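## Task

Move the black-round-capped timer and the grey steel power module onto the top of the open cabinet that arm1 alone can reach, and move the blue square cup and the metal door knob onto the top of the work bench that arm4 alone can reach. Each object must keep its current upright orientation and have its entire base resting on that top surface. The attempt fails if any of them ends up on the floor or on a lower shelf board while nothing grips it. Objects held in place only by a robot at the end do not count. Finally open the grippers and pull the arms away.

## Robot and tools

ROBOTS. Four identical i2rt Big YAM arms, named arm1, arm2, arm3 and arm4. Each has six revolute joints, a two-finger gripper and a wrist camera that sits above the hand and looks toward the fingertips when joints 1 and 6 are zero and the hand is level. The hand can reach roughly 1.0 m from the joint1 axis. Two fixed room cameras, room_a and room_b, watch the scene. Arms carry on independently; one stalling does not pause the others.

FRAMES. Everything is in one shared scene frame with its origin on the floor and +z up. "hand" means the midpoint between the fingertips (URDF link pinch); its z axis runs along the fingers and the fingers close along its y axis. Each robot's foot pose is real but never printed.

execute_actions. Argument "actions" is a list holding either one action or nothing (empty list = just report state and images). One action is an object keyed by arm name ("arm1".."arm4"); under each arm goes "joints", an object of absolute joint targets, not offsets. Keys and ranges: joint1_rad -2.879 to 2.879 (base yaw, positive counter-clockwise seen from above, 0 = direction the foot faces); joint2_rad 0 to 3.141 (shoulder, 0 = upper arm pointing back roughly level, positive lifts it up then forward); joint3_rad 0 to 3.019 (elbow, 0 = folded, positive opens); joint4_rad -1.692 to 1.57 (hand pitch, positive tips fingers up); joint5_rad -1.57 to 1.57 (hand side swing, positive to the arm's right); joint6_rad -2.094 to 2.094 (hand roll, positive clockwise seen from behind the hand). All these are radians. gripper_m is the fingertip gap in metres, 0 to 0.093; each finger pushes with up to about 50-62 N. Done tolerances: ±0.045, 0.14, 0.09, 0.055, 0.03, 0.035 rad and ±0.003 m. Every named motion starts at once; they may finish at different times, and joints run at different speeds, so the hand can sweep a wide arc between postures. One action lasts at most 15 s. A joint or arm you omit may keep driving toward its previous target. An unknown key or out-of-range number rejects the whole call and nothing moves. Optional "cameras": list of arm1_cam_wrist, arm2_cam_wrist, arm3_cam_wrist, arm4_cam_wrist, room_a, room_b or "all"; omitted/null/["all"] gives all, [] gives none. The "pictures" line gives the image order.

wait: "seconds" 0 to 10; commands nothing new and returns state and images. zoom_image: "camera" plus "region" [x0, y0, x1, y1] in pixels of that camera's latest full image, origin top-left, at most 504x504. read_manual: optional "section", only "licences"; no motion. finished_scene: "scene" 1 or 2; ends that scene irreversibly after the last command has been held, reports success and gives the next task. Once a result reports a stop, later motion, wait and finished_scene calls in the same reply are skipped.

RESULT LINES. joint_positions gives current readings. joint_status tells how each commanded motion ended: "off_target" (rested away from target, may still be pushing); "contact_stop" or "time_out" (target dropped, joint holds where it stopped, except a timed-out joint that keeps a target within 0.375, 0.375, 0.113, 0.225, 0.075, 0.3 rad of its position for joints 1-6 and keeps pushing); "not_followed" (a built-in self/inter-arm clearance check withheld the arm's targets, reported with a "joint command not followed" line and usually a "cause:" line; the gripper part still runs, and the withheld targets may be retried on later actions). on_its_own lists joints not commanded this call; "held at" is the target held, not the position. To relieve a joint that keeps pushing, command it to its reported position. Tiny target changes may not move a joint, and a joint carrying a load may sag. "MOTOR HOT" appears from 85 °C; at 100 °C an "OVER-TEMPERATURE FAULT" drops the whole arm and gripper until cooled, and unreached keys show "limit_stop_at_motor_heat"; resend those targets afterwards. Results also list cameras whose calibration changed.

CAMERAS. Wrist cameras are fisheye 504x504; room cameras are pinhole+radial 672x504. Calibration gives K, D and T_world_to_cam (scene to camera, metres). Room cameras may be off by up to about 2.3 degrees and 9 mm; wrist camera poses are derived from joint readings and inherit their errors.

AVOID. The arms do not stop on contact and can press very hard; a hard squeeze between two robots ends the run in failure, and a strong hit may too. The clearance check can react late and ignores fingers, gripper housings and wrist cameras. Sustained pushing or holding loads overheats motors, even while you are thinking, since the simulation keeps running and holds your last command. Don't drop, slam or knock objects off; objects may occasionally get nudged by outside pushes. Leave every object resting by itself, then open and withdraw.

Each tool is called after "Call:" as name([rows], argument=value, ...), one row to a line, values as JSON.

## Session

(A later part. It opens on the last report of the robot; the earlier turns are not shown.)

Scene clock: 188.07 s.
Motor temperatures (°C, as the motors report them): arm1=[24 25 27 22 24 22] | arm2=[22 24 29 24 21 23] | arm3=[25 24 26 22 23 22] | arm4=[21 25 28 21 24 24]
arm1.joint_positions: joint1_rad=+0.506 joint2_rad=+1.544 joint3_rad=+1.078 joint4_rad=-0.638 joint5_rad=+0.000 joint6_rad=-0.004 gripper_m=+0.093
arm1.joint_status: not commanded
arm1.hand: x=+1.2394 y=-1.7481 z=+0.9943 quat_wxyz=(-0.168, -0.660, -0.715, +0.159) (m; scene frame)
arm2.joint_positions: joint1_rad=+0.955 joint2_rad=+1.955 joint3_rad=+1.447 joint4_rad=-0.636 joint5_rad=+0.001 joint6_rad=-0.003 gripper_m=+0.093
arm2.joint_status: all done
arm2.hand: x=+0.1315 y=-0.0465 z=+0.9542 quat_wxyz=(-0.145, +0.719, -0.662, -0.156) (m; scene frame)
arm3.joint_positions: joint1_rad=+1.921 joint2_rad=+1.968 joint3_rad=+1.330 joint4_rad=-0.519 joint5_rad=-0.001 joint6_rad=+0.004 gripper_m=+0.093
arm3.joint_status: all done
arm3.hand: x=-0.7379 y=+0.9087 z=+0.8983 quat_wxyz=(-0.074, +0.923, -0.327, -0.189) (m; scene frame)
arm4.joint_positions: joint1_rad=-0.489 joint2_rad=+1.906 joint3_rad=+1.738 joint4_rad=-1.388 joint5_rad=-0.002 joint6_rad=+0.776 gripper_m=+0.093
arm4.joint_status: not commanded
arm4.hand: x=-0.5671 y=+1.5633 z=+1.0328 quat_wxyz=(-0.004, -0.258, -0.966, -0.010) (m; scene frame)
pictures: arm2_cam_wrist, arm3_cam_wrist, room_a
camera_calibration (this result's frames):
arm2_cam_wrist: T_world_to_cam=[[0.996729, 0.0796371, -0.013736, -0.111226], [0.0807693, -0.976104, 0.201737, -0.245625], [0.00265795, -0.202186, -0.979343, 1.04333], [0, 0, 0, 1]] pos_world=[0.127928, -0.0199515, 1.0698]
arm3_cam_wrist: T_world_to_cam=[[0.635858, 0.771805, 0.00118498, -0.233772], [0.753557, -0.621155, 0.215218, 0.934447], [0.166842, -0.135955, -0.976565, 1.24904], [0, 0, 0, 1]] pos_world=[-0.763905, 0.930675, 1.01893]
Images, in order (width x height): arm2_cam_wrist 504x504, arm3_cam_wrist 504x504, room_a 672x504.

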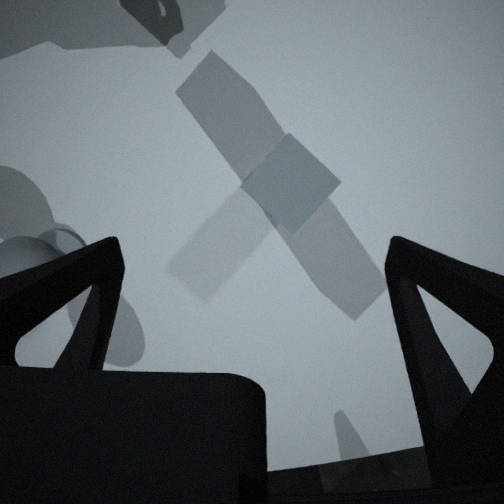

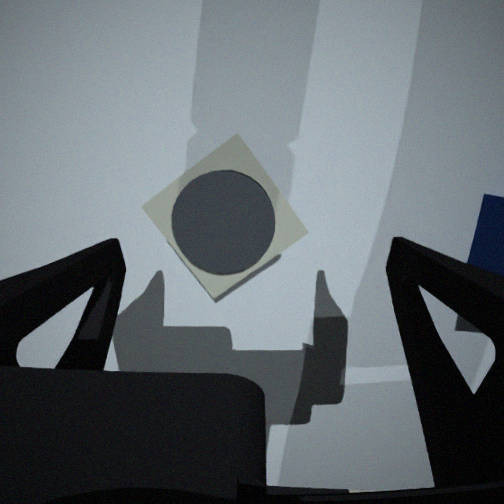

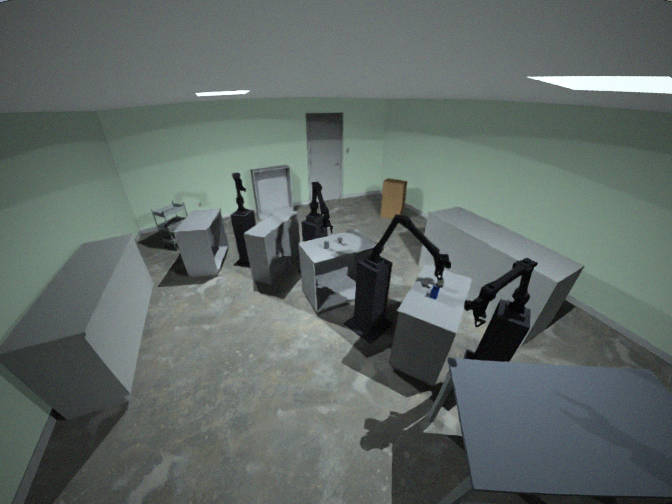

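Call:
execute_actions([
  {"arm3":{"joints":{"joint1_rad":1.916,"joint2_rad":2.1,"joint3_rad":1.72,"joint4_rad":-1.15,"joint6_rad":-0.65}},"arm2":{"joints":{"joint1_rad":0.925,"joint2_rad":2.2,"joint3_rad":1.87,"joint4_rad":-1.2,"joint6_rad":-0.8}}},
], cameras=[])

Call:
execute_actions([
  {"arm3":{"joints":{"joint2_rad":2.24,"joint3_rad":1.68,"joint4_rad":-0.96}},"arm2":{"joints":{"joint2_rad":2.33,"joint3_rad":1.84,"joint4_rad":-1.0}}},
], cameras=["arm3_cam_wrist","arm2_cam_wrist"])

Scene clock: 197.07 s.
Motor temperatures (°C, as the motors report them): arm1=[24 25 27 22 24 22] | arm2=[22 24 30 24 21 23] | arm3=[25 25 27 22 23 22] | arm4=[21 25 28 21 24 24]
arm1.joint_positions: joint1_rad=+0.506 joint2_rad=+1.544 joint3_rad=+1.078 joint4_rad=-0.638 joint5_rad=+0.000 joint6_rad=-0.004 gripper_m=+0.093
arm1.joint_status: not commanded
arm1.hand: x=+1.2394 y=-1.7481 z=+0.9943 quat_wxyz=(-0.168, -0.660, -0.715, +0.159) (m; scene frame)
arm2.joint_positions: joint1_rad=+0.925 joint2_rad=+2.215 joint3_rad=+1.813 joint4_rad=-1.184 joint5_rad=+0.001 joint6_rad=-0.791 gripper_m=+0.093
arm2.joint_status: all done
arm2.hand: x=+0.1514 y=-0.0563 z=+0.9047 quat_wxyz=(+0.006, +0.934, -0.357, +0.003) (m; scene frame)
arm3.joint_positions: joint1_rad=+1.921 joint2_rad=+2.107 joint3_rad=+1.679 joint4_rad=-1.137 joint5_rad=-0.001 joint6_rad=-0.641 gripper_m=+0.093
arm3.joint_status: all done
arm3.hand: x=-0.7273 y=+0.8998 z=+0.9149 quat_wxyz=(-0.006, +1.000, -0.019, +0.004) (m; scene frame)
arm4.joint_positions: joint1_rad=-0.489 joint2_rad=+1.906 joint3_rad=+1.738 joint4_rad=-1.388 joint5_rad=-0.002 joint6_rad=+0.776 gripper_m=+0.093
arm4.joint_status: not commanded
arm4.hand: x=-0.5671 y=+1.5633 z=+1.0328 quat_wxyz=(-0.004, -0.258, -0.966, -0.010) (m; scene frame)
pictures: none
No camera images: the call's "cameras" was empty. Leave "cameras" out to get every camera's image.

Scene clock: 198.17 s.
Motor temperatures (°C, as the motors report them): arm1=[24 25 27 22 24 22] | arm2=[22 24 30 24 21 23] | arm3=[25 25 27 22 23 22] | arm4=[21 25 28 21 24 24]
arm1.joint_positions: joint1_rad=+0.506 joint2_rad=+1.544 joint3_rad=+1.078 joint4_rad=-0.638 joint5_rad=+0.000 joint6_rad=-0.004 gripper_m=+0.093
arm1.joint_status: not commanded
arm1.hand: x=+1.2394 y=-1.7481 z=+0.9943 quat_wxyz=(-0.168, -0.660, -0.715, +0.159) (m; scene frame)
arm2.joint_positions: joint1_rad=+0.925 joint2_rad=+2.347 joint3_rad=+1.813 joint4_rad=-1.018 joint5_rad=+0.001 joint6_rad=-0.792 gripper_m=+0.093
arm2.joint_status: all done
arm2.hand: x=+0.1504 y=-0.0386 z=+0.8206 quat_wxyz=(-0.009, +0.934, -0.357, -0.004) (m; scene frame)
arm3.joint_positions: joint1_rad=+1.921 joint2_rad=+2.257 joint3_rad=+1.676 joint4_rad=-0.974 joint5_rad=-0.001 joint6_rad=-0.642 gripper_m=+0.093
arm3.joint_status: all done
arm3.hand: x=-0.7372 y=+0.9097 z=+0.8226 quat_wxyz=(-0.009, +1.000, -0.019, +0.000) (m; scene frame)
arm4.joint_positions: joint1_rad=-0.489 joint2_rad=+1.906 joint3_rad=+1.738 joint4_rad=-1.388 joint5_rad=-0.002 joint6_rad=+0.776 gripper_m=+0.093
arm4.joint_status: not commanded
arm4.hand: x=-0.5671 y=+1.5633 z=+1.0328 quat_wxyz=(-0.004, -0.258, -0.966, -0.010) (m; scene frame)
pictures: arm2_cam_wrist, arm3_cam_wrist
camera_calibration (this result's frames):
arm2_cam_wrist: T_world_to_cam=[[0.672191, 0.740377, 0.00099612, -0.0703076], [0.603198, -0.548425, 0.579122, -0.584275], [0.429315, -0.38868, -0.81524, 0.707998], [0, 0, 0, 1]] pos_world=[0.0957396, 0.00680757, 0.915625]
arm3_cam_wrist: T_world_to_cam=[[0.0481495, 0.998799, 0.00911477, -0.881136], [0.809181, -0.0443551, 0.585883, 0.162204], [0.585584, -0.0208345, -0.810344, 1.24235], [0, 0, 0, 1]] pos_world=[-0.816326, 0.913156, 0.91973]
Images, in order (width x height): arm2_cam_wrist 504x504, arm3_cam_wrist 504x504.

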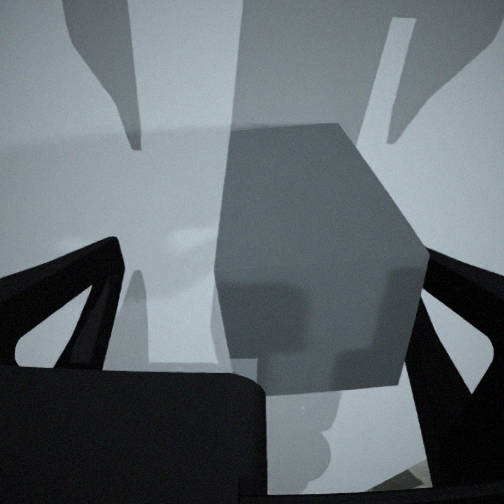

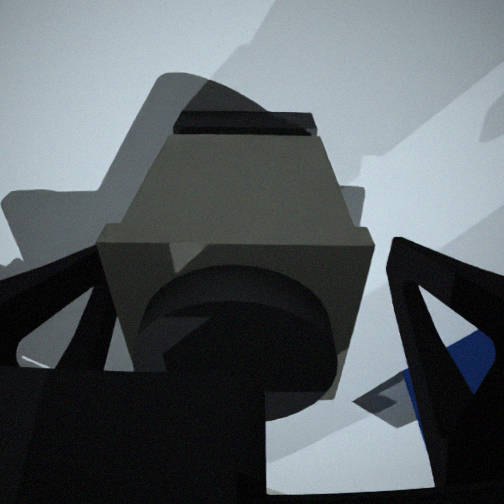

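Call:
execute_actions([
  {"arm3":{"joints":{"gripper_m":0}},"arm2":{"joints":{"gripper_m":0}}},
], cameras=[])

Call:
execute_actions([
  {"arm3":{"joints":{"joint2_rad":2.0,"joint3_rad":1.75,"joint4_rad":-1.3}},"arm2":{"joints":{"joint2_rad":2.05,"joint3_rad":1.85,"joint4_rad":-1.35}}},
], cameras=[])

Call:
execute_actions([
  {"arm3":{"joints":{"joint1_rad":0.2}},"arm2":{"joints":{"joint1_rad":-1.267,"joint2_rad":1.95,"joint3_rad":1.75,"joint4_rad":-1.35}},"arm4":{"joints":{"joint1_rad":-1.39,"joint2_rad":2.05,"joint3_rad":1.75,"joint6_rad":0}}},
], cameras=["arm4_cam_wrist","arm2_cam_wrist","arm3_cam_wrist"])

Scene clock: 203.60 s.
Motor temperatures (°C, as the motors report them): arm1=[24 25 27 22 24 22] | arm2=[22 24 30 24 21 23] | arm3=[25 25 27 22 23 22] | arm4=[21 25 28 21 24 24]
arm1.joint_positions: joint1_rad=+0.506 joint2_rad=+1.544 joint3_rad=+1.078 joint4_rad=-0.638 joint5_rad=+0.000 joint6_rad=-0.004 gripper_m=+0.093
arm1.joint_status: not commanded
arm1.hand: x=+1.2394 y=-1.7481 z=+0.9943 quat_wxyz=(-0.168, -0.660, -0.715, +0.159) (m; scene frame)
arm2.joint_positions: joint1_rad=+0.925 joint2_rad=+2.346 joint3_rad=+1.813 joint4_rad=-1.017 joint5_rad=+0.001 joint6_rad=-0.793 gripper_m=+0.041
arm2.joint_status: gripper_m off_target (ended at +0.041, target +0.000)
arm2.hand: x=+0.1503 y=-0.0383 z=+0.8209 quat_wxyz=(-0.010, +0.934, -0.356, -0.005) (m; scene frame)
arm3.joint_positions: joint1_rad=+1.921 joint2_rad=+2.257 joint3_rad=+1.676 joint4_rad=-0.973 joint5_rad=+0.000 joint6_rad=-0.643 gripper_m=+0.044
arm3.joint_status: gripper_m off_target (ended at +0.044, target +0.000)
arm3.hand: x=-0.7373 y=+0.9100 z=+0.8226 quat_wxyz=(-0.009, +1.000, -0.019, +0.000) (m; scene frame)
arm4.joint_positions: joint1_rad=-0.489 joint2_rad=+1.906 joint3_rad=+1.738 joint4_rad=-1.388 joint5_rad=-0.002 joint6_rad=+0.776 gripper_m=+0.093
arm4.joint_status: not commanded
arm4.hand: x=-0.5671 y=+1.5633 z=+1.0328 quat_wxyz=(-0.004, -0.258, -0.966, -0.010) (m; scene frame)
pictures: none
No camera images: the call's "cameras" was empty. Leave "cameras" out to get every camera's image.

Scene clock: 205.20 s.
Motor temperatures (°C, as the motors report them): arm1=[24 25 27 22 24 22] | arm2=[22 24 30 24 21 23] | arm3=[25 25 27 22 23 22] | arm4=[21 25 28 21 24 24]
arm1.joint_positions: joint1_rad=+0.506 joint2_rad=+1.544 joint3_rad=+1.078 joint4_rad=-0.638 joint5_rad=+0.000 joint6_rad=-0.004 gripper_m=+0.093
arm1.joint_status: not commanded
arm1.hand: x=+1.2394 y=-1.7481 z=+0.9943 quat_wxyz=(-0.168, -0.660, -0.715, +0.159) (m; scene frame)
arm2.joint_positions: joint1_rad=+0.925 joint2_rad=+2.070 joint3_rad=+1.817 joint4_rad=-1.334 joint5_rad=+0.001 joint6_rad=-0.793 gripper_m=+0.041
arm2.joint_status: all done
arm2.hand: x=+0.1525 y=-0.0794 z=+0.9963 quat_wxyz=(+0.007, +0.934, -0.356, +0.003) (m; scene frame)
arm3.joint_positions: joint1_rad=+1.921 joint2_rad=+1.998 joint3_rad=+1.721 joint4_rad=-1.287 joint5_rad=+0.000 joint6_rad=-0.643 gripper_m=+0.044
arm3.joint_status: all done
arm3.hand: x=-0.7180 y=+0.8910 z=+0.9943 quat_wxyz=(-0.006, +1.000, -0.019, +0.004) (m; scene frame)
arm4.joint_positions: joint1_rad=-0.489 joint2_rad=+1.906 joint3_rad=+1.738 joint4_rad=-1.388 joint5_rad=-0.002 joint6_rad=+0.776 gripper_m=+0.093
arm4.joint_status: not commanded
arm4.hand: x=-0.5671 y=+1.5633 z=+1.0328 quat_wxyz=(-0.004, -0.258, -0.966, -0.010) (m; scene frame)
pictures: none
No camera images: the call's "cameras" was empty. Leave "cameras" out to get every camera's image.

Scene clock: 207.63 s.
Motor temperatures (°C, as the motors report them): arm1=[24 25 27 22 24 22] | arm2=[22 24 30 24 21 23] | arm3=[25 25 27 22 23 22] | arm4=[21 26 28 21 24 24]
arm1.joint_positions: joint1_rad=+0.506 joint2_rad=+1.544 joint3_rad=+1.078 joint4_rad=-0.638 joint5_rad=+0.000 joint6_rad=-0.004 gripper_m=+0.093
arm1.joint_status: not commanded
arm1.hand: x=+1.2394 y=-1.7481 z=+0.9943 quat_wxyz=(-0.168, -0.660, -0.715, +0.159) (m; scene frame)
arm2.joint_positions: joint1_rad=-1.266 joint2_rad=+1.969 joint3_rad=+1.754 joint4_rad=-1.337 joint5_rad=+0.003 joint6_rad=-0.794 gripper_m=+0.041
arm2.joint_status: all done
arm2.hand: x=+0.6951 y=-1.0369 z=+1.0321 quat_wxyz=(-0.006, +0.112, -0.994, +0.007) (m; scene frame)
arm3.joint_positions: joint1_rad=+0.194 joint2_rad=+2.005 joint3_rad=+1.721 joint4_rad=-1.287 joint5_rad=+0.003 joint6_rad=-0.644 gripper_m=+0.044
arm3.joint_status: all done
arm3.hand: x=+0.2085 y=+0.9150 z=+1.0036 quat_wxyz=(-0.008, +0.636, -0.772, +0.002) (m; scene frame)
arm4.joint_positions: joint1_rad=-1.386 joint2_rad=+2.068 joint3_rad=+1.734 joint4_rad=-1.388 joint5_rad=+0.001 joint6_rad=+0.013 gripper_m=+0.093
arm4.joint_status: all done
arm4.hand: x=-0.6704 y=+1.0642 z=+0.9335 quat_wxyz=(+0.074, -0.321, -0.944, -0.028) (m; scene frame)
pictures: arm2_cam_wrist, arm3_cam_wrist, arm4_cam_wrist
joint command not followed: on one or more control steps a check withheld the commanded joint targets of the arm4 arm, and it was not sent them on those steps.
cause: the commanded joint targets would bring a part of the robot too close to another arm (this arm's wrist (the part past joint 4) and the other arm's wrist (the part past joint 4)); next, command targets that bring no part of the robot closer to that arm.
camera_calibration (this result's frames):
arm2_cam_wrist: T_world_to_cam=[[0.214207, -0.976788, 0.0012055, -1.15994], [-0.794211, -0.173449, 0.58236, -0.225984], [-0.568633, -0.125703, -0.81293, 1.22248], [0, 0, 0, 1]] pos_world=[0.76413, -1.01854, 1.12679]
arm3_cam_wrist: T_world_to_cam=[[0.979617, -0.200785, 0.0059657, -0.0270341], [-0.167264, -0.798902, 0.577736, 0.193338], [-0.111235, -0.566958, -0.816202, 1.48623], [0, 0, 0, 1]] pos_world=[0.224142, 0.99166, 1.10153]
arm4_cam_wrist: T_world_to_cam=[[-0.600133, -0.799894, -0.0031038, 0.449532], [-0.570128, 0.425019, 0.703074, -1.48489], [-0.561065, 0.423707, -0.71111, -0.0418926], [0, 0, 0, 1]] pos_world=[-0.600301, 1.00843, 1.01559]
Images, in order (width x height): arm2_cam_wrist 504x504, arm3_cam_wrist 504x504, arm4_cam_wrist 504x504.

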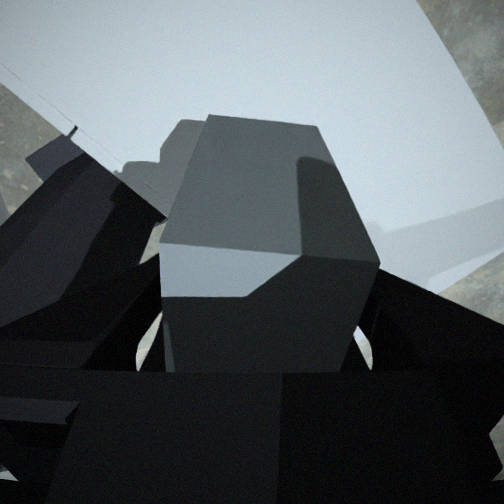

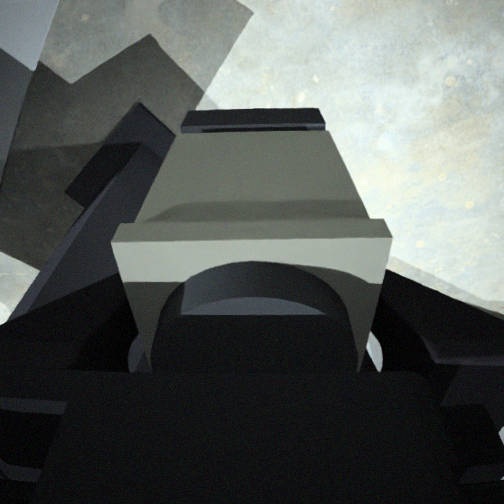

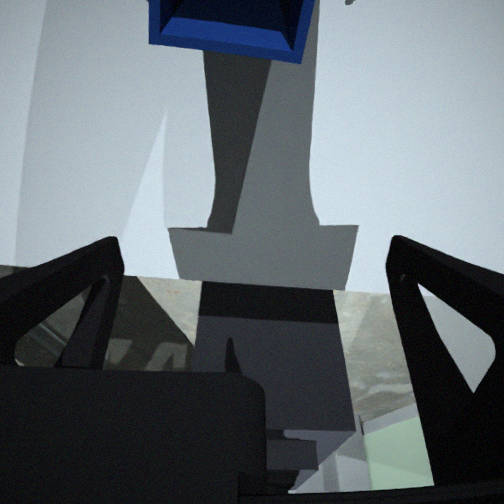

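Call:
execute_actions([
  {"arm3":{"joints":{"joint1_rad":-1.489}},"arm2":{"joints":{"joint2_rad":2.165,"joint3_rad":1.5,"joint4_rad":-0.89}},"arm4":{"joints":{"joint1_rad":-1.365,"joint2_rad":2.117,"joint3_rad":1.89,"joint4_rad":-1.32}}},
], cameras=[])

Call:
execute_actions([
  {"arm3":{"joints":{"joint2_rad":2.225,"joint3_rad":1.68,"joint4_rad":-0.96}}},
], cameras=["arm4_cam_wrist","room_b"])

Scene clock: 215.97 s.
Motor temperatures (°C, as the motors report them): arm1=[24 25 27 22 24 22] | arm2=[22 24 30 24 21 23] | arm3=[25 25 28 22 23 22] | arm4=[21 26 28 21 24 24]
arm1.joint_positions: joint1_rad=+0.506 joint2_rad=+1.544 joint3_rad=+1.078 joint4_rad=-0.638 joint5_rad=+0.000 joint6_rad=-0.004 gripper_m=+0.093
arm1.joint_status: not commanded
arm1.hand: x=+1.2394 y=-1.7481 z=+0.9943 quat_wxyz=(-0.168, -0.660, -0.715, +0.159) (m; scene frame)
arm2.joint_positions: joint1_rad=-1.266 joint2_rad=+2.181 joint3_rad=+1.491 joint4_rad=-0.906 joint5_rad=+0.003 joint6_rad=-0.795 gripper_m=+0.040
arm2.joint_status: all done
arm2.hand: x=+0.6728 y=-1.0225 z=+0.8194 quat_wxyz=(+0.011, +0.112, -0.994, -0.007) (m; scene frame)
arm3.joint_positions: joint1_rad=-1.495 joint2_rad=+2.005 joint3_rad=+1.721 joint4_rad=-1.287 joint5_rad=+0.003 joint6_rad=-0.644 gripper_m=+0.044
arm3.joint_status: all done
arm3.hand: x=+0.1071 y=+0.0092 z=+0.9943 quat_wxyz=(-0.005, -0.155, -0.988, -0.004) (m; scene frame)
arm4.joint_positions: joint1_rad=-1.381 joint2_rad=+2.113 joint3_rad=+1.844 joint4_rad=-1.330 joint5_rad=+0.001 joint6_rad=+0.013 gripper_m=+0.093
arm4.joint_status: all done
arm4.hand: x=-0.6280 y=+1.0365 z=+0.9427 quat_wxyz=(+0.016, -0.320, -0.947, -0.010) (m; scene frame)
pictures: none
No camera images: the call's "cameras" was empty. Leave "cameras" out to get every camera's image.

Scene clock: 217.07 s.
Motor temperatures (°C, as the motors report them): arm1=[24 25 27 22 24 22] | arm2=[22 24 30 24 21 23] | arm3=[25 25 27 22 23 22] | arm4=[21 26 29 21 24 24]
arm1.joint_positions: joint1_rad=+0.506 joint2_rad=+1.544 joint3_rad=+1.078 joint4_rad=-0.638 joint5_rad=+0.000 joint6_rad=-0.004 gripper_m=+0.093
arm1.joint_status: not commanded
arm1.hand: x=+1.2394 y=-1.7481 z=+0.9943 quat_wxyz=(-0.168, -0.660, -0.715, +0.159) (m; scene frame)
arm2.joint_positions: joint1_rad=-1.266 joint2_rad=+2.181 joint3_rad=+1.491 joint4_rad=-0.906 joint5_rad=+0.003 joint6_rad=-0.795 gripper_m=+0.040
arm2.joint_status: not commanded
arm2.hand: x=+0.6728 y=-1.0225 z=+0.8194 quat_wxyz=(+0.011, +0.112, -0.994, -0.007) (m; scene frame)
arm3.joint_positions: joint1_rad=-1.494 joint2_rad=+2.253 joint3_rad=+1.671 joint4_rad=-0.975 joint5_rad=+0.003 joint6_rad=-0.645 gripper_m=+0.044
arm3.joint_status: all done
arm3.hand: x=+0.1251 y=-0.0103 z=+0.8271 quat_wxyz=(-0.010, -0.154, -0.988, +0.001) (m; scene frame)
arm4.joint_positions: joint1_rad=-1.381 joint2_rad=+2.113 joint3_rad=+1.844 joint4_rad=-1.330 joint5_rad=+0.001 joint6_rad=+0.013 gripper_m=+0.093
arm4.joint_status: not commanded
arm4.hand: x=-0.6280 y=+1.0365 z=+0.9427 quat_wxyz=(+0.016, -0.320, -0.947, -0.010) (m; scene frame)
pictures: arm4_cam_wrist, room_b
camera_calibration (this result's frames):
arm4_cam_wrist: T_world_to_cam=[[-0.59639, -0.802689, -0.00320553, 0.458232], [-0.636468, 0.470449, 0.611217, -1.45756], [-0.489109, 0.366564, -0.791457, 0.18026], [0, 0, 0, 1]] pos_world=[-0.566242, 0.987451, 1.03502]
Images, in order (width x height): arm4_cam_wrist 504x504, room_b 672x504.

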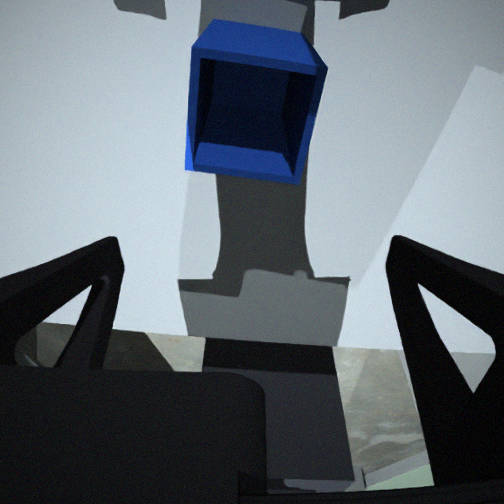

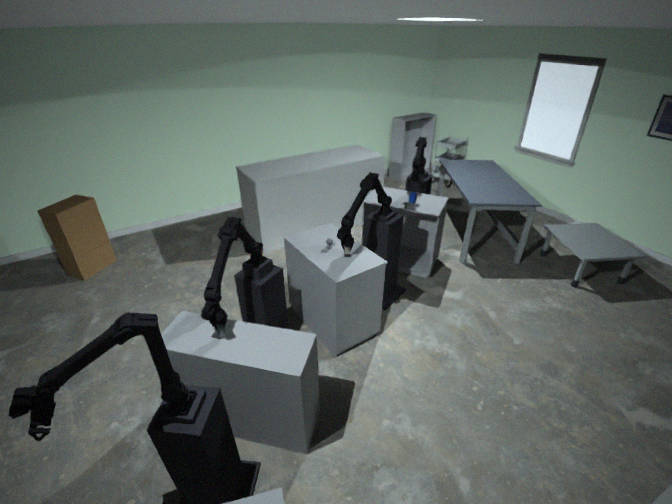

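Call:
execute_actions([
  {"arm2":{"joints":{"joint2_rad":2.2}},"arm4":{"joints":{"joint1_rad":-1.375,"joint2_rad":2.15,"joint3_rad":1.82,"joint4_rad":-1.22,"joint6_rad":0.17}}},
], cameras=[])

Call:
execute_actions([
  {"arm2":{"joints":{"gripper_m":0.093}},"arm3":{"joints":{"gripper_m":0.093}},"arm4":{"joints":{"joint2_rad":2.225,"joint3_rad":1.76,"joint4_rad":-1.07}}},
], cameras=["arm4_cam_wrist"])

Call:
execute_actions([
  {"arm2":{"joints":{"joint2_rad":1.9,"joint3_rad":1.7,"joint4_rad":-1.35}},"arm3":{"joints":{"joint2_rad":1.95,"joint3_rad":1.75,"joint4_rad":-1.35}}},
], cameras=[])

Call:
execute_actions([
  {"arm2":{"joints":{"joint1_rad":0.0}},"arm3":{"joints":{"joint1_rad":-1.78,"joint6_rad":0}}},
], cameras=["arm3_cam_wrist","room_b"])

Scene clock: 223.80 s.
Motor temperatures (°C, as the motors report them): arm1=[24 25 27 22 24 22] | arm2=[22 24 29 24 21 23] | arm3=[25 25 27 22 23 22] | arm4=[21 26 29 21 24 24]
arm1.joint_positions: joint1_rad=+0.506 joint2_rad=+1.544 joint3_rad=+1.078 joint4_rad=-0.638 joint5_rad=+0.000 joint6_rad=-0.004 gripper_m=+0.093
arm1.joint_status: not commanded
arm1.hand: x=+1.2394 y=-1.7481 z=+0.9943 quat_wxyz=(-0.168, -0.660, -0.715, +0.159) (m; scene frame)
arm2.joint_positions: joint1_rad=-1.266 joint2_rad=+2.203 joint3_rad=+1.491 joint4_rad=-0.906 joint5_rad=+0.003 joint6_rad=-0.795 gripper_m=+0.040
arm2.joint_status: all done
arm2.hand: x=+0.6686 y=-1.0198 z=+0.8068 quat_wxyz=(+0.020, +0.112, -0.993, -0.014) (m; scene frame)
arm3.joint_positions: joint1_rad=-1.494 joint2_rad=+2.253 joint3_rad=+1.671 joint4_rad=-0.975 joint5_rad=+0.003 joint6_rad=-0.645 gripper_m=+0.044
arm3.joint_status: not commanded
arm3.hand: x=+0.1251 y=-0.0103 z=+0.8271 quat_wxyz=(-0.010, -0.154, -0.988, +0.001) (m; scene frame)
arm4.joint_positions: joint1_rad=-1.381 joint2_rad=+2.144 joint3_rad=+1.818 joint4_rad=-1.233 joint5_rad=+0.001 joint6_rad=+0.157 gripper_m=+0.093
arm4.joint_status: all done
arm4.hand: x=-0.6180 y=+1.0295 z=+0.9140 quat_wxyz=(-0.003, -0.387, -0.922, -0.003) (m; scene frame)
pictures: none
No camera images: the call's "cameras" was empty. Leave "cameras" out to get every camera's image.

Scene clock: 224.77 s.
Motor temperatures (°C, as the motors report them): arm1=[24 25 27 22 24 22] | arm2=[22 24 29 24 21 23] | arm3=[25 25 27 22 23 22] | arm4=[21 26 29 21 24 24]
arm1.joint_positions: joint1_rad=+0.506 joint2_rad=+1.544 joint3_rad=+1.078 joint4_rad=-0.638 joint5_rad=+0.000 joint6_rad=-0.004 gripper_m=+0.093
arm1.joint_status: not commanded
arm1.hand: x=+1.2394 y=-1.7481 z=+0.9943 quat_wxyz=(-0.168, -0.660, -0.715, +0.159) (m; scene frame)
arm2.joint_positions: joint1_rad=-1.266 joint2_rad=+2.203 joint3_rad=+1.491 joint4_rad=-0.906 joint5_rad=+0.003 joint6_rad=-0.795 gripper_m=+0.093
arm2.joint_status: all done
arm2.hand: x=+0.6686 y=-1.0198 z=+0.8068 quat_wxyz=(+0.020, +0.112, -0.993, -0.014) (m; scene frame)
arm3.joint_positions: joint1_rad=-1.494 joint2_rad=+2.252 joint3_rad=+1.671 joint4_rad=-0.975 joint5_rad=+0.003 joint6_rad=-0.645 gripper_m=+0.093
arm3.joint_status: all done
arm3.hand: x=+0.1252 y=-0.0105 z=+0.8278 quat_wxyz=(-0.010, -0.154, -0.988, +0.001) (m; scene frame)
arm4.joint_positions: joint1_rad=-1.381 joint2_rad=+2.238 joint3_rad=+1.750 joint4_rad=-1.083 joint5_rad=+0.001 joint6_rad=+0.157 gripper_m=+0.093
arm4.joint_status: all done
arm4.hand: x=-0.6199 y=+1.0317 z=+0.8316 quat_wxyz=(+0.003, -0.387, -0.922, -0.005) (m; scene frame)
pictures: arm4_cam_wrist
camera_calibration (this result's frames):
arm4_cam_wrist: T_world_to_cam=[[-0.705653, -0.708555, -0.00194104, 0.292937], [-0.573317, 0.569355, 0.589188, -1.42687], [-0.416367, 0.416875, -0.807994, 0.105016], [0, 0, 0, 1]] pos_world=[-0.567611, 0.976178, 0.926114]
Images, in order (width x height): arm4_cam_wrist 504x504.

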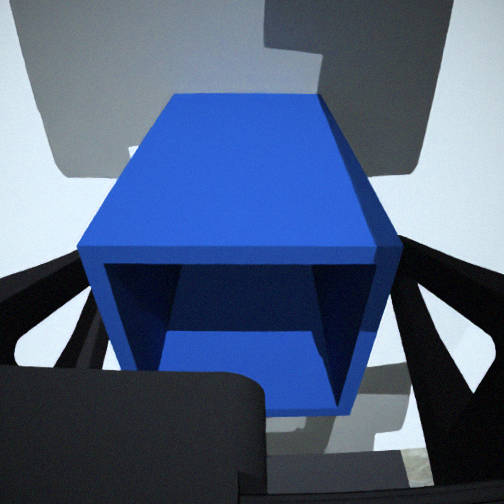

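Scene clock: 226.30 s.
Motor temperatures (°C, as the motors report them): arm1=[24 25 27 22 24 22] | arm2=[22 24 29 24 21 23] | arm3=[25 25 27 22 23 22] | arm4=[21 26 29 21 24 24]
arm1.joint_positions: joint1_rad=+0.506 joint2_rad=+1.544 joint3_rad=+1.078 joint4_rad=-0.638 joint5_rad=+0.000 joint6_rad=-0.004 gripper_m=+0.093
arm1.joint_status: not commanded
arm1.hand: x=+1.2394 y=-1.7481 z=+0.9943 quat_wxyz=(-0.168, -0.660, -0.715, +0.159) (m; scene frame)
arm2.joint_positions: joint1_rad=-1.266 joint2_rad=+1.912 joint3_rad=+1.686 joint4_rad=-1.334 joint5_rad=+0.003 joint6_rad=-0.795 gripper_m=+0.093
arm2.joint_status: all done
arm2.hand: x=+0.6770 y=-1.0251 z=+1.0395 quat_wxyz=(-0.003, +0.112, -0.994, +0.004) (m; scene frame)
arm3.joint_positions: joint1_rad=-1.494 joint2_rad=+1.944 joint3_rad=+1.729 joint4_rad=-1.336 joint5_rad=+0.003 joint6_rad=-0.645 gripper_m=+0.093
arm3.joint_status: all done
arm3.hand: x=+0.1021 y=+0.0162 z=+1.0325 quat_wxyz=(-0.012, -0.154, -0.988, +0.003) (m; scene frame)
arm4.joint_positions: joint1_rad=-1.381 joint2_rad=+2.238 joint3_rad=+1.750 joint4_rad=-1.083 joint5_rad=+0.001 joint6_rad=+0.157 gripper_m=+0.093
arm4.joint_status: not commanded
arm4.hand: x=-0.6199 y=+1.0317 z=+0.8316 quat_wxyz=(+0.003, -0.387, -0.922, -0.005) (m; scene frame)
pictures: none
No camera images: the call's "cameras" was empty. Leave "cameras" out to get every camera's image.

Scene clock: 228.17 s.
Motor temperatures (°C, as the motors report them): arm1=[24 25 27 22 24 22] | arm2=[22 24 29 24 21 23] | arm3=[25 25 27 22 23 22] | arm4=[21 26 29 21 24 24]
arm1.joint_positions: joint1_rad=+0.506 joint2_rad=+1.544 joint3_rad=+1.078 joint4_rad=-0.638 joint5_rad=+0.000 joint6_rad=-0.004 gripper_m=+0.093
arm1.joint_status: not commanded
arm1.hand: x=+1.2394 y=-1.7481 z=+0.9943 quat_wxyz=(-0.168, -0.660, -0.715, +0.159) (m; scene frame)
arm2.joint_positions: joint1_rad=+0.004 joint2_rad=+1.912 joint3_rad=+1.686 joint4_rad=-1.334 joint5_rad=-0.001 joint6_rad=-0.795 gripper_m=+0.093
arm2.joint_status: all done
arm2.hand: x=+0.6329 y=-0.3292 z=+1.0400 quat_wxyz=(-0.005, +0.679, -0.734, -0.001) (m; scene frame)
arm3.joint_positions: joint1_rad=-1.773 joint2_rad=+1.944 joint3_rad=+1.729 joint4_rad=-1.336 joint5_rad=+0.002 joint6_rad=-0.008 gripper_m=+0.093
arm3.joint_status: all done
arm3.hand: x=-0.0458 y=-0.0602 z=+1.0298 quat_wxyz=(-0.011, -0.574, -0.819, -0.001) (m; scene frame)
arm4.joint_positions: joint1_rad=-1.381 joint2_rad=+2.238 joint3_rad=+1.750 joint4_rad=-1.083 joint5_rad=+0.001 joint6_rad=+0.157 gripper_m=+0.093
arm4.joint_status: not commanded
arm4.hand: x=-0.6199 y=+1.0317 z=+0.8316 quat_wxyz=(+0.003, -0.387, -0.922, -0.005) (m; scene frame)
pictures: arm3_cam_wrist, room_b
camera_calibration (this result's frames):
arm3_cam_wrist: T_world_to_cam=[[-0.943354, -0.331016, -0.0226263, -0.0404287], [-0.283587, 0.76903, 0.572863, -0.549359], [-0.172226, 0.546829, -0.819339, 0.993848], [0, 0, 0, 1]] pos_world=[-0.022763, -0.134373, 1.12809]
Images, in order (width x height): arm3_cam_wrist 504x504, room_b 672x504.

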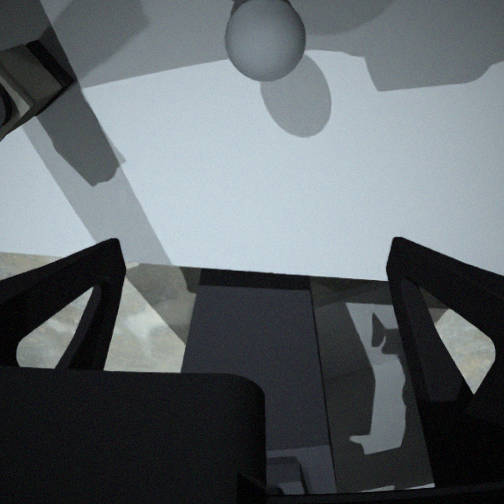

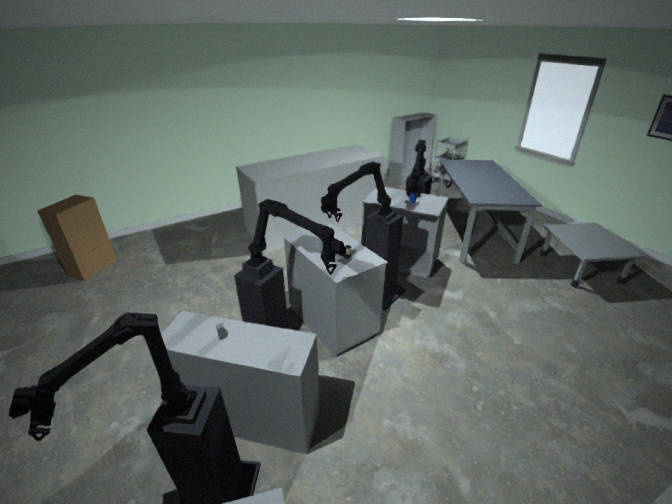

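Call:
execute_actions([
  {"arm1":{"joints":{"joint1_rad":-1.49,"joint2_rad":1.864,"joint3_rad":1.49,"joint4_rad":-1.174}},"arm3":{"joints":{"joint1_rad":-1.778,"joint2_rad":2.15,"joint3_rad":1.78,"joint4_rad":-1.2}},"arm4":{"joints":{"joint2_rad":2.265,"joint3_rad":1.825,"joint4_rad":-1.095}}},
], cameras=[])

Call:
execute_actions([
  {"arm3":{"joints":{"joint2_rad":2.272,"joint3_rad":1.70,"joint4_rad":-0.97}}},
], cameras=["arm1_cam_wrist","arm3_cam_wrist","arm4_cam_wrist"])

Scene clock: 240.27 s.
Motor temperatures (°C, as the motors report them): arm1=[24 26 28 22 24 22] | arm2=[22 24 30 24 21 23] | arm3=[25 25 28 22 23 22] | arm4=[21 26 29 21 24 24]
arm1.joint_positions: joint1_rad=-1.493 joint2_rad=+1.876 joint3_rad=+1.467 joint4_rad=-1.161 joint5_rad=+0.000 joint6_rad=-0.004 gripper_m=+0.093
arm1.joint_status: all done
arm1.hand: x=+0.6821 y=-1.0274 z=+0.9498 quat_wxyz=(+0.000, -0.985, +0.174, +0.002) (m; scene frame)
arm2.joint_positions: joint1_rad=+0.004 joint2_rad=+1.912 joint3_rad=+1.686 joint4_rad=-1.334 joint5_rad=-0.001 joint6_rad=-0.795 gripper_m=+0.093
arm2.joint_status: not commanded
arm2.hand: x=+0.6329 y=-0.3292 z=+1.0400 quat_wxyz=(-0.005, +0.679, -0.734, -0.001) (m; scene frame)
arm3.joint_positions: joint1_rad=-1.773 joint2_rad=+2.172 joint3_rad=+1.747 joint4_rad=-1.213 joint5_rad=+0.002 joint6_rad=-0.008 gripper_m=+0.093
arm3.joint_status: all done
arm3.hand: x=-0.0365 y=-0.0804 z=+0.9001 quat_wxyz=(+0.025, -0.574, -0.818, -0.026) (m; scene frame)
arm4.joint_positions: joint1_rad=-1.381 joint2_rad=+2.252 joint3_rad=+1.776 joint4_rad=-1.085 joint5_rad=+0.001 joint6_rad=+0.157 gripper_m=+0.093
arm4.joint_status: all done
arm4.hand: x=-0.6132 y=+1.0268 z=+0.8317 quat_wxyz=(-0.002, -0.387, -0.922, -0.004) (m; scene frame)
pictures: none
No camera images: the call's "cameras" was empty. Leave "cameras" out to get every camera's image.

Scene clock: 241.30 s.
Motor temperatures (°C, as the motors report them): arm1=[24 26 28 22 24 22] | arm2=[22 24 30 24 21 23] | arm3=[25 25 28 22 23 22] | arm4=[21 26 29 21 24 24]
arm1.joint_positions: joint1_rad=-1.493 joint2_rad=+1.876 joint3_rad=+1.467 joint4_rad=-1.161 joint5_rad=+0.000 joint6_rad=-0.004 gripper_m=+0.093
arm1.joint_status: not commanded
arm1.hand: x=+0.6821 y=-1.0274 z=+0.9498 quat_wxyz=(+0.000, -0.985, +0.174, +0.002) (m; scene frame)
arm2.joint_positions: joint1_rad=+0.004 joint2_rad=+1.912 joint3_rad=+1.686 joint4_rad=-1.334 joint5_rad=-0.001 joint6_rad=-0.795 gripper_m=+0.093
arm2.joint_status: not commanded
arm2.hand: x=+0.6329 y=-0.3292 z=+1.0400 quat_wxyz=(-0.005, +0.679, -0.734, -0.001) (m; scene frame)
arm3.joint_positions: joint1_rad=-1.773 joint2_rad=+2.285 joint3_rad=+1.696 joint4_rad=-0.984 joint5_rad=+0.002 joint6_rad=-0.008 gripper_m=+0.093
arm3.joint_status: all done
arm3.hand: x=-0.0304 y=-0.0935 z=+0.8129 quat_wxyz=(-0.002, -0.574, -0.819, -0.008) (m; scene frame)
arm4.joint_positions: joint1_rad=-1.381 joint2_rad=+2.252 joint3_rad=+1.776 joint4_rad=-1.085 joint5_rad=+0.001 joint6_rad=+0.157 gripper_m=+0.093
arm4.joint_status: not commanded
arm4.hand: x=-0.6132 y=+1.0268 z=+0.8317 quat_wxyz=(-0.002, -0.387, -0.922, -0.004) (m; scene frame)
pictures: arm1_cam_wrist, arm3_cam_wrist, arm4_cam_wrist
camera_calibration (this result's frames):
arm1_cam_wrist: T_world_to_cam=[[0.334569, 0.942242, -0.0155896, 0.760061], [0.767713, -0.262929, 0.584367, -1.34713], [0.546517, -0.207479, -0.81134, 0.309828], [0, 0, 0, 1]] pos_world=[0.610588, -1.00608, 1.05044]
arm3_cam_wrist: T_world_to_cam=[[-0.943401, -0.330884, -0.0225993, -0.0418279], [-0.279722, 0.757217, 0.590236, -0.41022], [-0.178187, 0.563151, -0.806914, 0.828256], [0, 0, 0, 1]] pos_world=[-0.00662356, -0.169648, 0.909513]
arm4_cam_wrist: T_world_to_cam=[[-0.705696, -0.708506, -0.00354163, 0.2954], [-0.578458, 0.573264, 0.580306, -1.42002], [-0.40912, 0.411568, -0.814391, 0.125185], [0, 0, 0, 1]] pos_world=[-0.561744, 0.971816, 0.927042]
Images, in order (width x height): arm1_cam_wrist 504x504, arm3_cam_wrist 504x504, arm4_cam_wrist 504x504.

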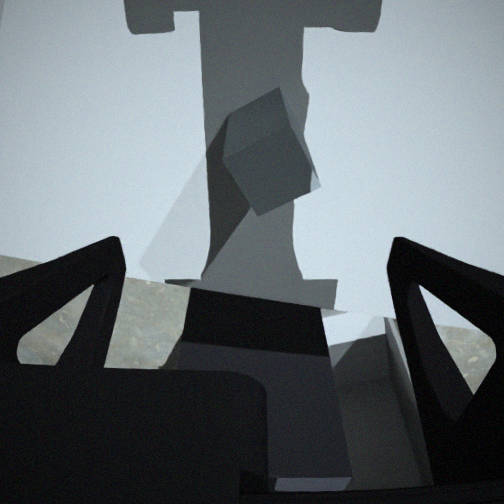

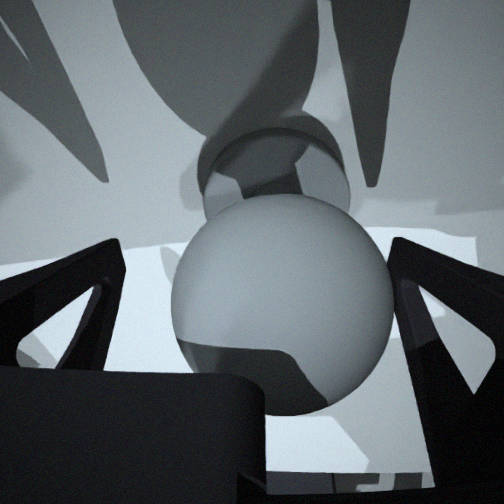

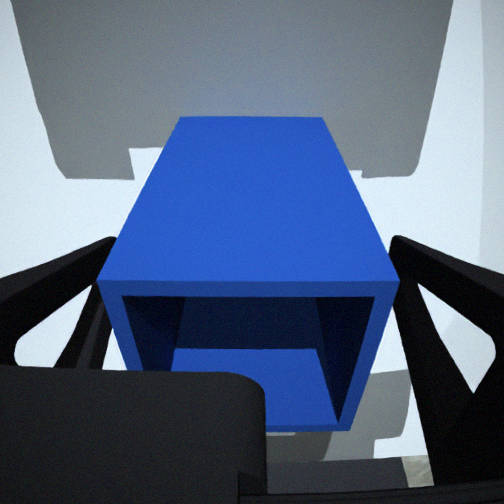

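Call:
execute_actions([
  {"arm1":{"joints":{"joint2_rad":1.93,"joint3_rad":1.36,"joint4_rad":-1.0,"joint6_rad":-0.45}},"arm3":{"joints":{"joint2_rad":2.325,"joint4_rad":-0.94}},"arm4":{"joints":{"gripper_m":0}}},
], cameras=[])

Call:
execute_actions([
  {"arm1":{"joints":{"joint2_rad":1.983,"joint3_rad":1.275,"joint4_rad":-0.843}},"arm3":{"joints":{"gripper_m":0}},"arm4":{"joints":{"joint2_rad":2.0,"joint3_rad":1.8,"joint4_rad":-1.36}}},
], cameras=["arm1_cam_wrist"])

Scene clock: 250.27 s.
Motor temperatures (°C, as the motors report them): arm1=[24 26 27 22 24 22] | arm2=[22 24 30 24 21 23] | arm3=[25 26 27 22 23 22] | arm4=[21 26 29 21 24 24]
arm1.joint_positions: joint1_rad=-1.493 joint2_rad=+1.934 joint3_rad=+1.357 joint4_rad=-1.014 joint5_rad=+0.000 joint6_rad=-0.442 gripper_m=+0.093
arm1.joint_status: all done
arm1.hand: x=+0.6970 y=-1.0328 z=+0.8824 quat_wxyz=(-0.003, -0.999, -0.045, -0.008) (m; scene frame)
arm2.joint_positions: joint1_rad=+0.004 joint2_rad=+1.912 joint3_rad=+1.686 joint4_rad=-1.334 joint5_rad=-0.001 joint6_rad=-0.795 gripper_m=+0.093
arm2.joint_status: not commanded
arm2.hand: x=+0.6329 y=-0.3292 z=+1.0400 quat_wxyz=(-0.005, +0.679, -0.734, -0.001) (m; scene frame)
arm3.joint_positions: joint1_rad=-1.773 joint2_rad=+2.307 joint3_rad=+1.696 joint4_rad=-0.952 joint5_rad=+0.002 joint6_rad=-0.008 gripper_m=+0.093
arm3.joint_status: all done
arm3.hand: x=-0.0292 y=-0.0962 z=+0.7992 quat_wxyz=(-0.006, -0.575, -0.818, -0.005) (m; scene frame)
arm4.joint_positions: joint1_rad=-1.381 joint2_rad=+2.252 joint3_rad=+1.776 joint4_rad=-1.085 joint5_rad=+0.001 joint6_rad=+0.158 gripper_m=+0.053
arm4.joint_status: gripper_m off_target (ended at +0.053, target +0.000)
arm4.hand: x=-0.6132 y=+1.0268 z=+0.8315 quat_wxyz=(-0.002, -0.388, -0.922, -0.004) (m; scene frame)
pictures: none
No camera images: the call's "cameras" was empty. Leave "cameras" out to get every camera's image.

Scene clock: 251.73 s.
Motor temperatures (°C, as the motors report them): arm1=[24 26 27 22 24 22] | arm2=[22 24 30 24 21 23] | arm3=[25 26 27 22 23 22] | arm4=[21 26 29 21 24 24]
arm1.joint_positions: joint1_rad=-1.493 joint2_rad=+1.984 joint3_rad=+1.274 joint4_rad=-0.857 joint5_rad=+0.000 joint6_rad=-0.443 gripper_m=+0.093
arm1.joint_status: all done
arm1.hand: x=+0.7047 y=-1.0357 z=+0.8316 quat_wxyz=(+0.001, -0.999, -0.045, +0.003) (m; scene frame)
arm2.joint_positions: joint1_rad=+0.004 joint2_rad=+1.912 joint3_rad=+1.686 joint4_rad=-1.334 joint5_rad=-0.001 joint6_rad=-0.795 gripper_m=+0.093
arm2.joint_status: not commanded
arm2.hand: x=+0.6329 y=-0.3292 z=+1.0400 quat_wxyz=(-0.005, +0.679, -0.734, -0.001) (m; scene frame)
arm3.joint_positions: joint1_rad=-1.775 joint2_rad=+2.307 joint3_rad=+1.696 joint4_rad=-0.948 joint5_rad=+0.003 joint6_rad=-0.007 gripper_m=+0.049
arm3.joint_status: gripper_m off_target (ended at +0.049, target +0.000)
arm3.hand: x=-0.0308 y=-0.0976 z=+0.7989 quat_wxyz=(-0.007, -0.576, -0.817, -0.003) (m; scene frame)
arm4.joint_positions: joint1_rad=-1.381 joint2_rad=+2.007 joint3_rad=+1.778 joint4_rad=-1.349 joint5_rad=+0.001 joint6_rad=+0.158 gripper_m=+0.053
arm4.joint_status: all done
arm4.hand: x=-0.6463 y=+1.0497 z=+0.9829 quat_wxyz=(+0.006, -0.388, -0.922, -0.006) (m; scene frame)
pictures: arm1_cam_wrist
camera_calibration (this result's frames):
arm1_cam_wrist: T_world_to_cam=[[-0.0981317, 0.995091, -0.0128076, 1.11589], [0.808197, 0.0871972, 0.582421, -0.961899], [0.580678, 0.0468028, -0.812787, 0.44035], [0, 0, 0, 1]] pos_world=[0.631207, -1.04715, 0.932433]
Images, in order (width x height): arm1_cam_wrist 504x504.

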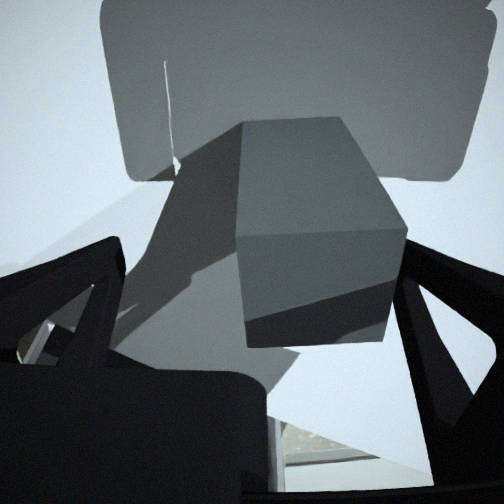

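Call:
execute_actions([
  {"arm1":{"joints":{"joint2_rad":2.01,"joint4_rad":-0.83}},"arm3":{"joints":{"joint2_rad":2.0,"joint3_rad":1.75,"joint4_rad":-1.3}},"arm4":{"joints":{"joint1_rad":0.888}}},
], cameras=[])

Call:
execute_actions([
  {"arm1":{"joints":{"gripper_m":0}},"arm3":{"joints":{"joint1_rad":1.92}},"arm4":{"joints":{"joint2_rad":2.25,"joint3_rad":1.69,"joint4_rad":-0.97}}},
], cameras=["room_a"])

Scene clock: 258.77 s.
Motor temperatures (°C, as the motors report them): arm1=[24 26 27 22 24 22] | arm2=[22 24 30 24 21 23] | arm3=[25 26 27 22 23 22] | arm4=[21 26 29 21 24 24]
arm1.joint_positions: joint1_rad=-1.493 joint2_rad=+1.995 joint3_rad=+1.274 joint4_rad=-0.844 joint5_rad=+0.000 joint6_rad=-0.443 gripper_m=+0.093
arm1.joint_status: all done
arm1.hand: x=+0.7035 y=-1.0353 z=+0.8262 quat_wxyz=(+0.002, -0.999, -0.045, +0.004) (m; scene frame)
arm2.joint_positions: joint1_rad=+0.004 joint2_rad=+1.912 joint3_rad=+1.686 joint4_rad=-1.334 joint5_rad=-0.001 joint6_rad=-0.795 gripper_m=+0.093
arm2.joint_status: not commanded
arm2.hand: x=+0.6329 y=-0.3292 z=+1.0400 quat_wxyz=(-0.005, +0.679, -0.734, -0.001) (m; scene frame)
arm3.joint_positions: joint1_rad=-1.775 joint2_rad=+2.004 joint3_rad=+1.726 joint4_rad=-1.286 joint5_rad=+0.003 joint6_rad=-0.007 gripper_m=+0.049
arm3.joint_status: all done
arm3.hand: x=-0.0437 y=-0.0701 z=+0.9935 quat_wxyz=(-0.005, -0.576, -0.817, -0.005) (m; scene frame)
arm4.joint_positions: joint1_rad=+0.902 joint2_rad=+2.007 joint3_rad=+1.778 joint4_rad=-1.349 joint5_rad=-0.002 joint6_rad=+0.160 gripper_m=+0.053
arm4.joint_status: all done
arm4.hand: x=-1.1838 y=+2.0277 z=+0.9951 quat_wxyz=(+0.000, +0.676, -0.737, -0.003) (m; scene frame)
pictures: none
No camera images: the call's "cameras" was empty. Leave "cameras" out to get every camera's image.

Scene clock: 261.90 s.
Motor temperatures (°C, as the motors report them): arm1=[24 26 27 22 24 22] | arm2=[22 24 30 24 21 23] | arm3=[25 26 27 22 23 22] | arm4=[21 26 29 21 24 24]
arm1.joint_positions: joint1_rad=-1.492 joint2_rad=+1.995 joint3_rad=+1.274 joint4_rad=-0.843 joint5_rad=+0.000 joint6_rad=-0.444 gripper_m=+0.041
arm1.joint_status: gripper_m off_target (ended at +0.041, target +0.000)
arm1.hand: x=+0.7030 y=-1.0356 z=+0.8262 quat_wxyz=(+0.002, -0.999, -0.046, +0.005) (m; scene frame)
arm2.joint_positions: joint1_rad=+0.004 joint2_rad=+1.912 joint3_rad=+1.686 joint4_rad=-1.334 joint5_rad=-0.001 joint6_rad=-0.795 gripper_m=+0.093
arm2.joint_status: not commanded
arm2.hand: x=+0.6329 y=-0.3292 z=+1.0400 quat_wxyz=(-0.005, +0.679, -0.734, -0.001) (m; scene frame)
arm3.joint_positions: joint1_rad=+1.924 joint2_rad=+2.005 joint3_rad=+1.726 joint4_rad=-1.286 joint5_rad=-0.002 joint6_rad=-0.006 gripper_m=+0.049
arm3.joint_status: all done
arm3.hand: x=-0.7204 y=+0.8902 z=+0.9918 quat_wxyz=(-0.006, +0.944, -0.329, +0.003) (m; scene frame)
arm4.joint_positions: joint1_rad=+0.902 joint2_rad=+2.260 joint3_rad=+1.686 joint4_rad=-0.987 joint5_rad=-0.001 joint6_rad=+0.160 gripper_m=+0.053
arm4.joint_status: all done
arm4.hand: x=-1.1857 y=+2.0541 z=+0.8096 quat_wxyz=(-0.006, +0.676, -0.737, -0.009) (m; scene frame)
pictures: room_a
Images, in order (width x height): room_a 672x504.

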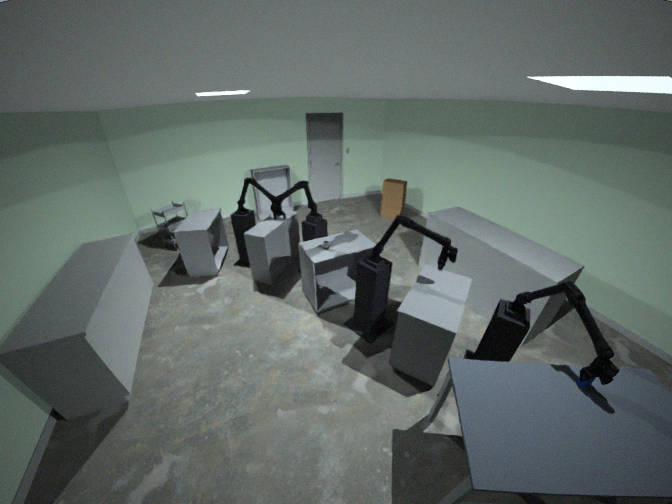

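Call:
execute_actions([
  {"arm1":{"joints":{"joint2_rad":1.7,"joint3_rad":1.35,"joint4_rad":-1.2}},"arm3":{"joints":{"joint2_rad":2.285,"joint3_rad":1.69,"joint4_rad":-0.96}},"arm4":{"joints":{"gripper_m":0.093}},"arm2":{"joints":{"joint1_rad":0.953,"joint2_rad":2.15,"joint3_rad":1.95,"joint4_rad":-1.35,"joint6_rad":0.38}}},
], cameras=[])

Call:
execute_actions([
  {"arm1":{"joints":{"joint1_rad":2.1}},"arm3":{"joints":{"gripper_m":0.093}},"arm4":{"joints":{"joint2_rad":2.0,"joint3_rad":1.75,"joint4_rad":-1.33}},"arm2":{"joints":{"joint2_rad":2.352,"joint3_rad":1.925,"joint4_rad":-1.05}}},
], cameras=["arm2_cam_wrist","room_a"])

Scene clock: 271.07 s.
Motor temperatures (°C, as the motors report them): arm1=[24 26 27 22 24 22] | arm2=[22 25 31 24 21 23] | arm3=[25 26 27 22 23 22] | arm4=[21 26 28 22 24 24]
arm1.joint_positions: joint1_rad=-1.492 joint2_rad=+1.703 joint3_rad=+1.324 joint4_rad=-1.187 joint5_rad=+0.000 joint6_rad=-0.444 gripper_m=+0.041
arm1.joint_status: all done
arm1.hand: x=+0.7348 y=-1.0472 z=+0.9858 quat_wxyz=(+0.001, -0.999, -0.046, +0.003) (m; scene frame)
arm2.joint_positions: joint1_rad=+0.949 joint2_rad=+2.168 joint3_rad=+1.899 joint4_rad=-1.340 joint5_rad=-0.002 joint6_rad=+0.371 gripper_m=+0.093
arm2.joint_status: all done
arm2.hand: x=+0.1354 y=-0.0590 z=+0.9657 quat_wxyz=(+0.011, +0.594, -0.804, +0.015) (m; scene frame)
arm3.joint_positions: joint1_rad=+1.924 joint2_rad=+2.297 joint3_rad=+1.687 joint4_rad=-0.973 joint5_rad=-0.002 joint6_rad=-0.005 gripper_m=+0.050
arm3.joint_status: all done
arm3.hand: x=-0.7358 y=+0.9064 z=+0.8016 quat_wxyz=(-0.004, +0.944, -0.330, +0.010) (m; scene frame)
arm4.joint_positions: joint1_rad=+0.902 joint2_rad=+2.260 joint3_rad=+1.686 joint4_rad=-0.984 joint5_rad=-0.001 joint6_rad=+0.160 gripper_m=+0.093
arm4.joint_status: all done
arm4.hand: x=-1.1857 y=+2.0551 z=+0.8096 quat_wxyz=(-0.007, +0.676, -0.737, -0.010) (m; scene frame)
pictures: none
No camera images: the call's "cameras" was empty. Leave "cameras" out to get every camera's image.

Scene clock: 274.07 s.
Motor temperatures (°C, as the motors report them): arm1=[24 26 27 22 24 22] | arm2=[22 25 31 24 21 23] | arm3=[25 26 27 22 23 22] | arm4=[21 26 29 22 24 24]
arm1.joint_positions: joint1_rad=+2.105 joint2_rad=+1.703 joint3_rad=+1.324 joint4_rad=-1.187 joint5_rad=+0.000 joint6_rad=-0.445 gripper_m=+0.041
arm1.joint_status: all done
arm1.hand: x=+1.6915 y=-1.1668 z=+0.9831 quat_wxyz=(-0.001, +0.271, -0.963, -0.001) (m; scene frame)
arm2.joint_positions: joint1_rad=+0.949 joint2_rad=+2.362 joint3_rad=+1.899 joint4_rad=-1.068 joint5_rad=-0.002 joint6_rad=+0.372 gripper_m=+0.093
arm2.joint_status: all done
arm2.hand: x=+0.1323 y=-0.0186 z=+0.8393 quat_wxyz=(-0.009, +0.594, -0.804, -0.018) (m; scene frame)
arm3.joint_positions: joint1_rad=+1.924 joint2_rad=+2.297 joint3_rad=+1.687 joint4_rad=-0.973 joint5_rad=-0.002 joint6_rad=-0.005 gripper_m=+0.093
arm3.joint_status: all done
arm3.hand: x=-0.7358 y=+0.9064 z=+0.8016 quat_wxyz=(-0.004, +0.944, -0.330, +0.010) (m; scene frame)
arm4.joint_positions: joint1_rad=+0.902 joint2_rad=+2.000 joint3_rad=+1.731 joint4_rad=-1.318 joint5_rad=-0.001 joint6_rad=+0.160 gripper_m=+0.093
arm4.joint_status: all done
arm4.hand: x=-1.1830 y=+2.0196 z=+0.9823 quat_wxyz=(+0.002, +0.676, -0.737, +0.001) (m; scene frame)
pictures: arm2_cam_wrist, room_a
camera_calibration (this result's frames):
arm2_cam_wrist: T_world_to_cam=[[0.953372, -0.300243, -0.0305841, -0.103025], [-0.232325, -0.794817, 0.560617, -0.451636], [-0.19263, -0.527371, -0.82751, 0.828799], [0, 0, 0, 1]] pos_world=[0.152946, 0.0471838, 0.935884]
Images, in order (width x height): arm2_cam_wrist 504x504, room_a 672x504.

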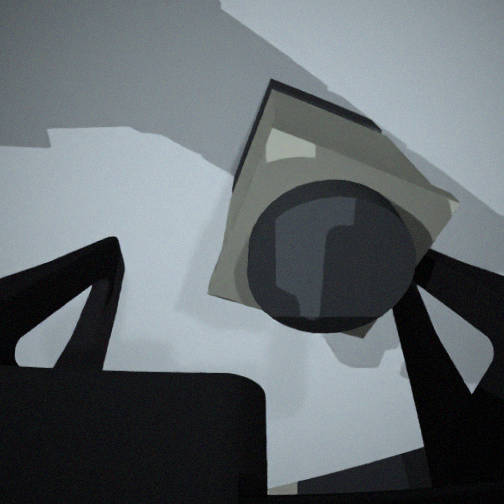

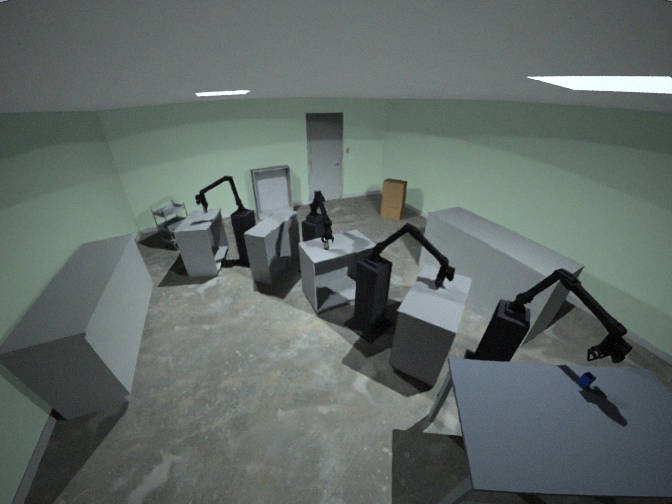

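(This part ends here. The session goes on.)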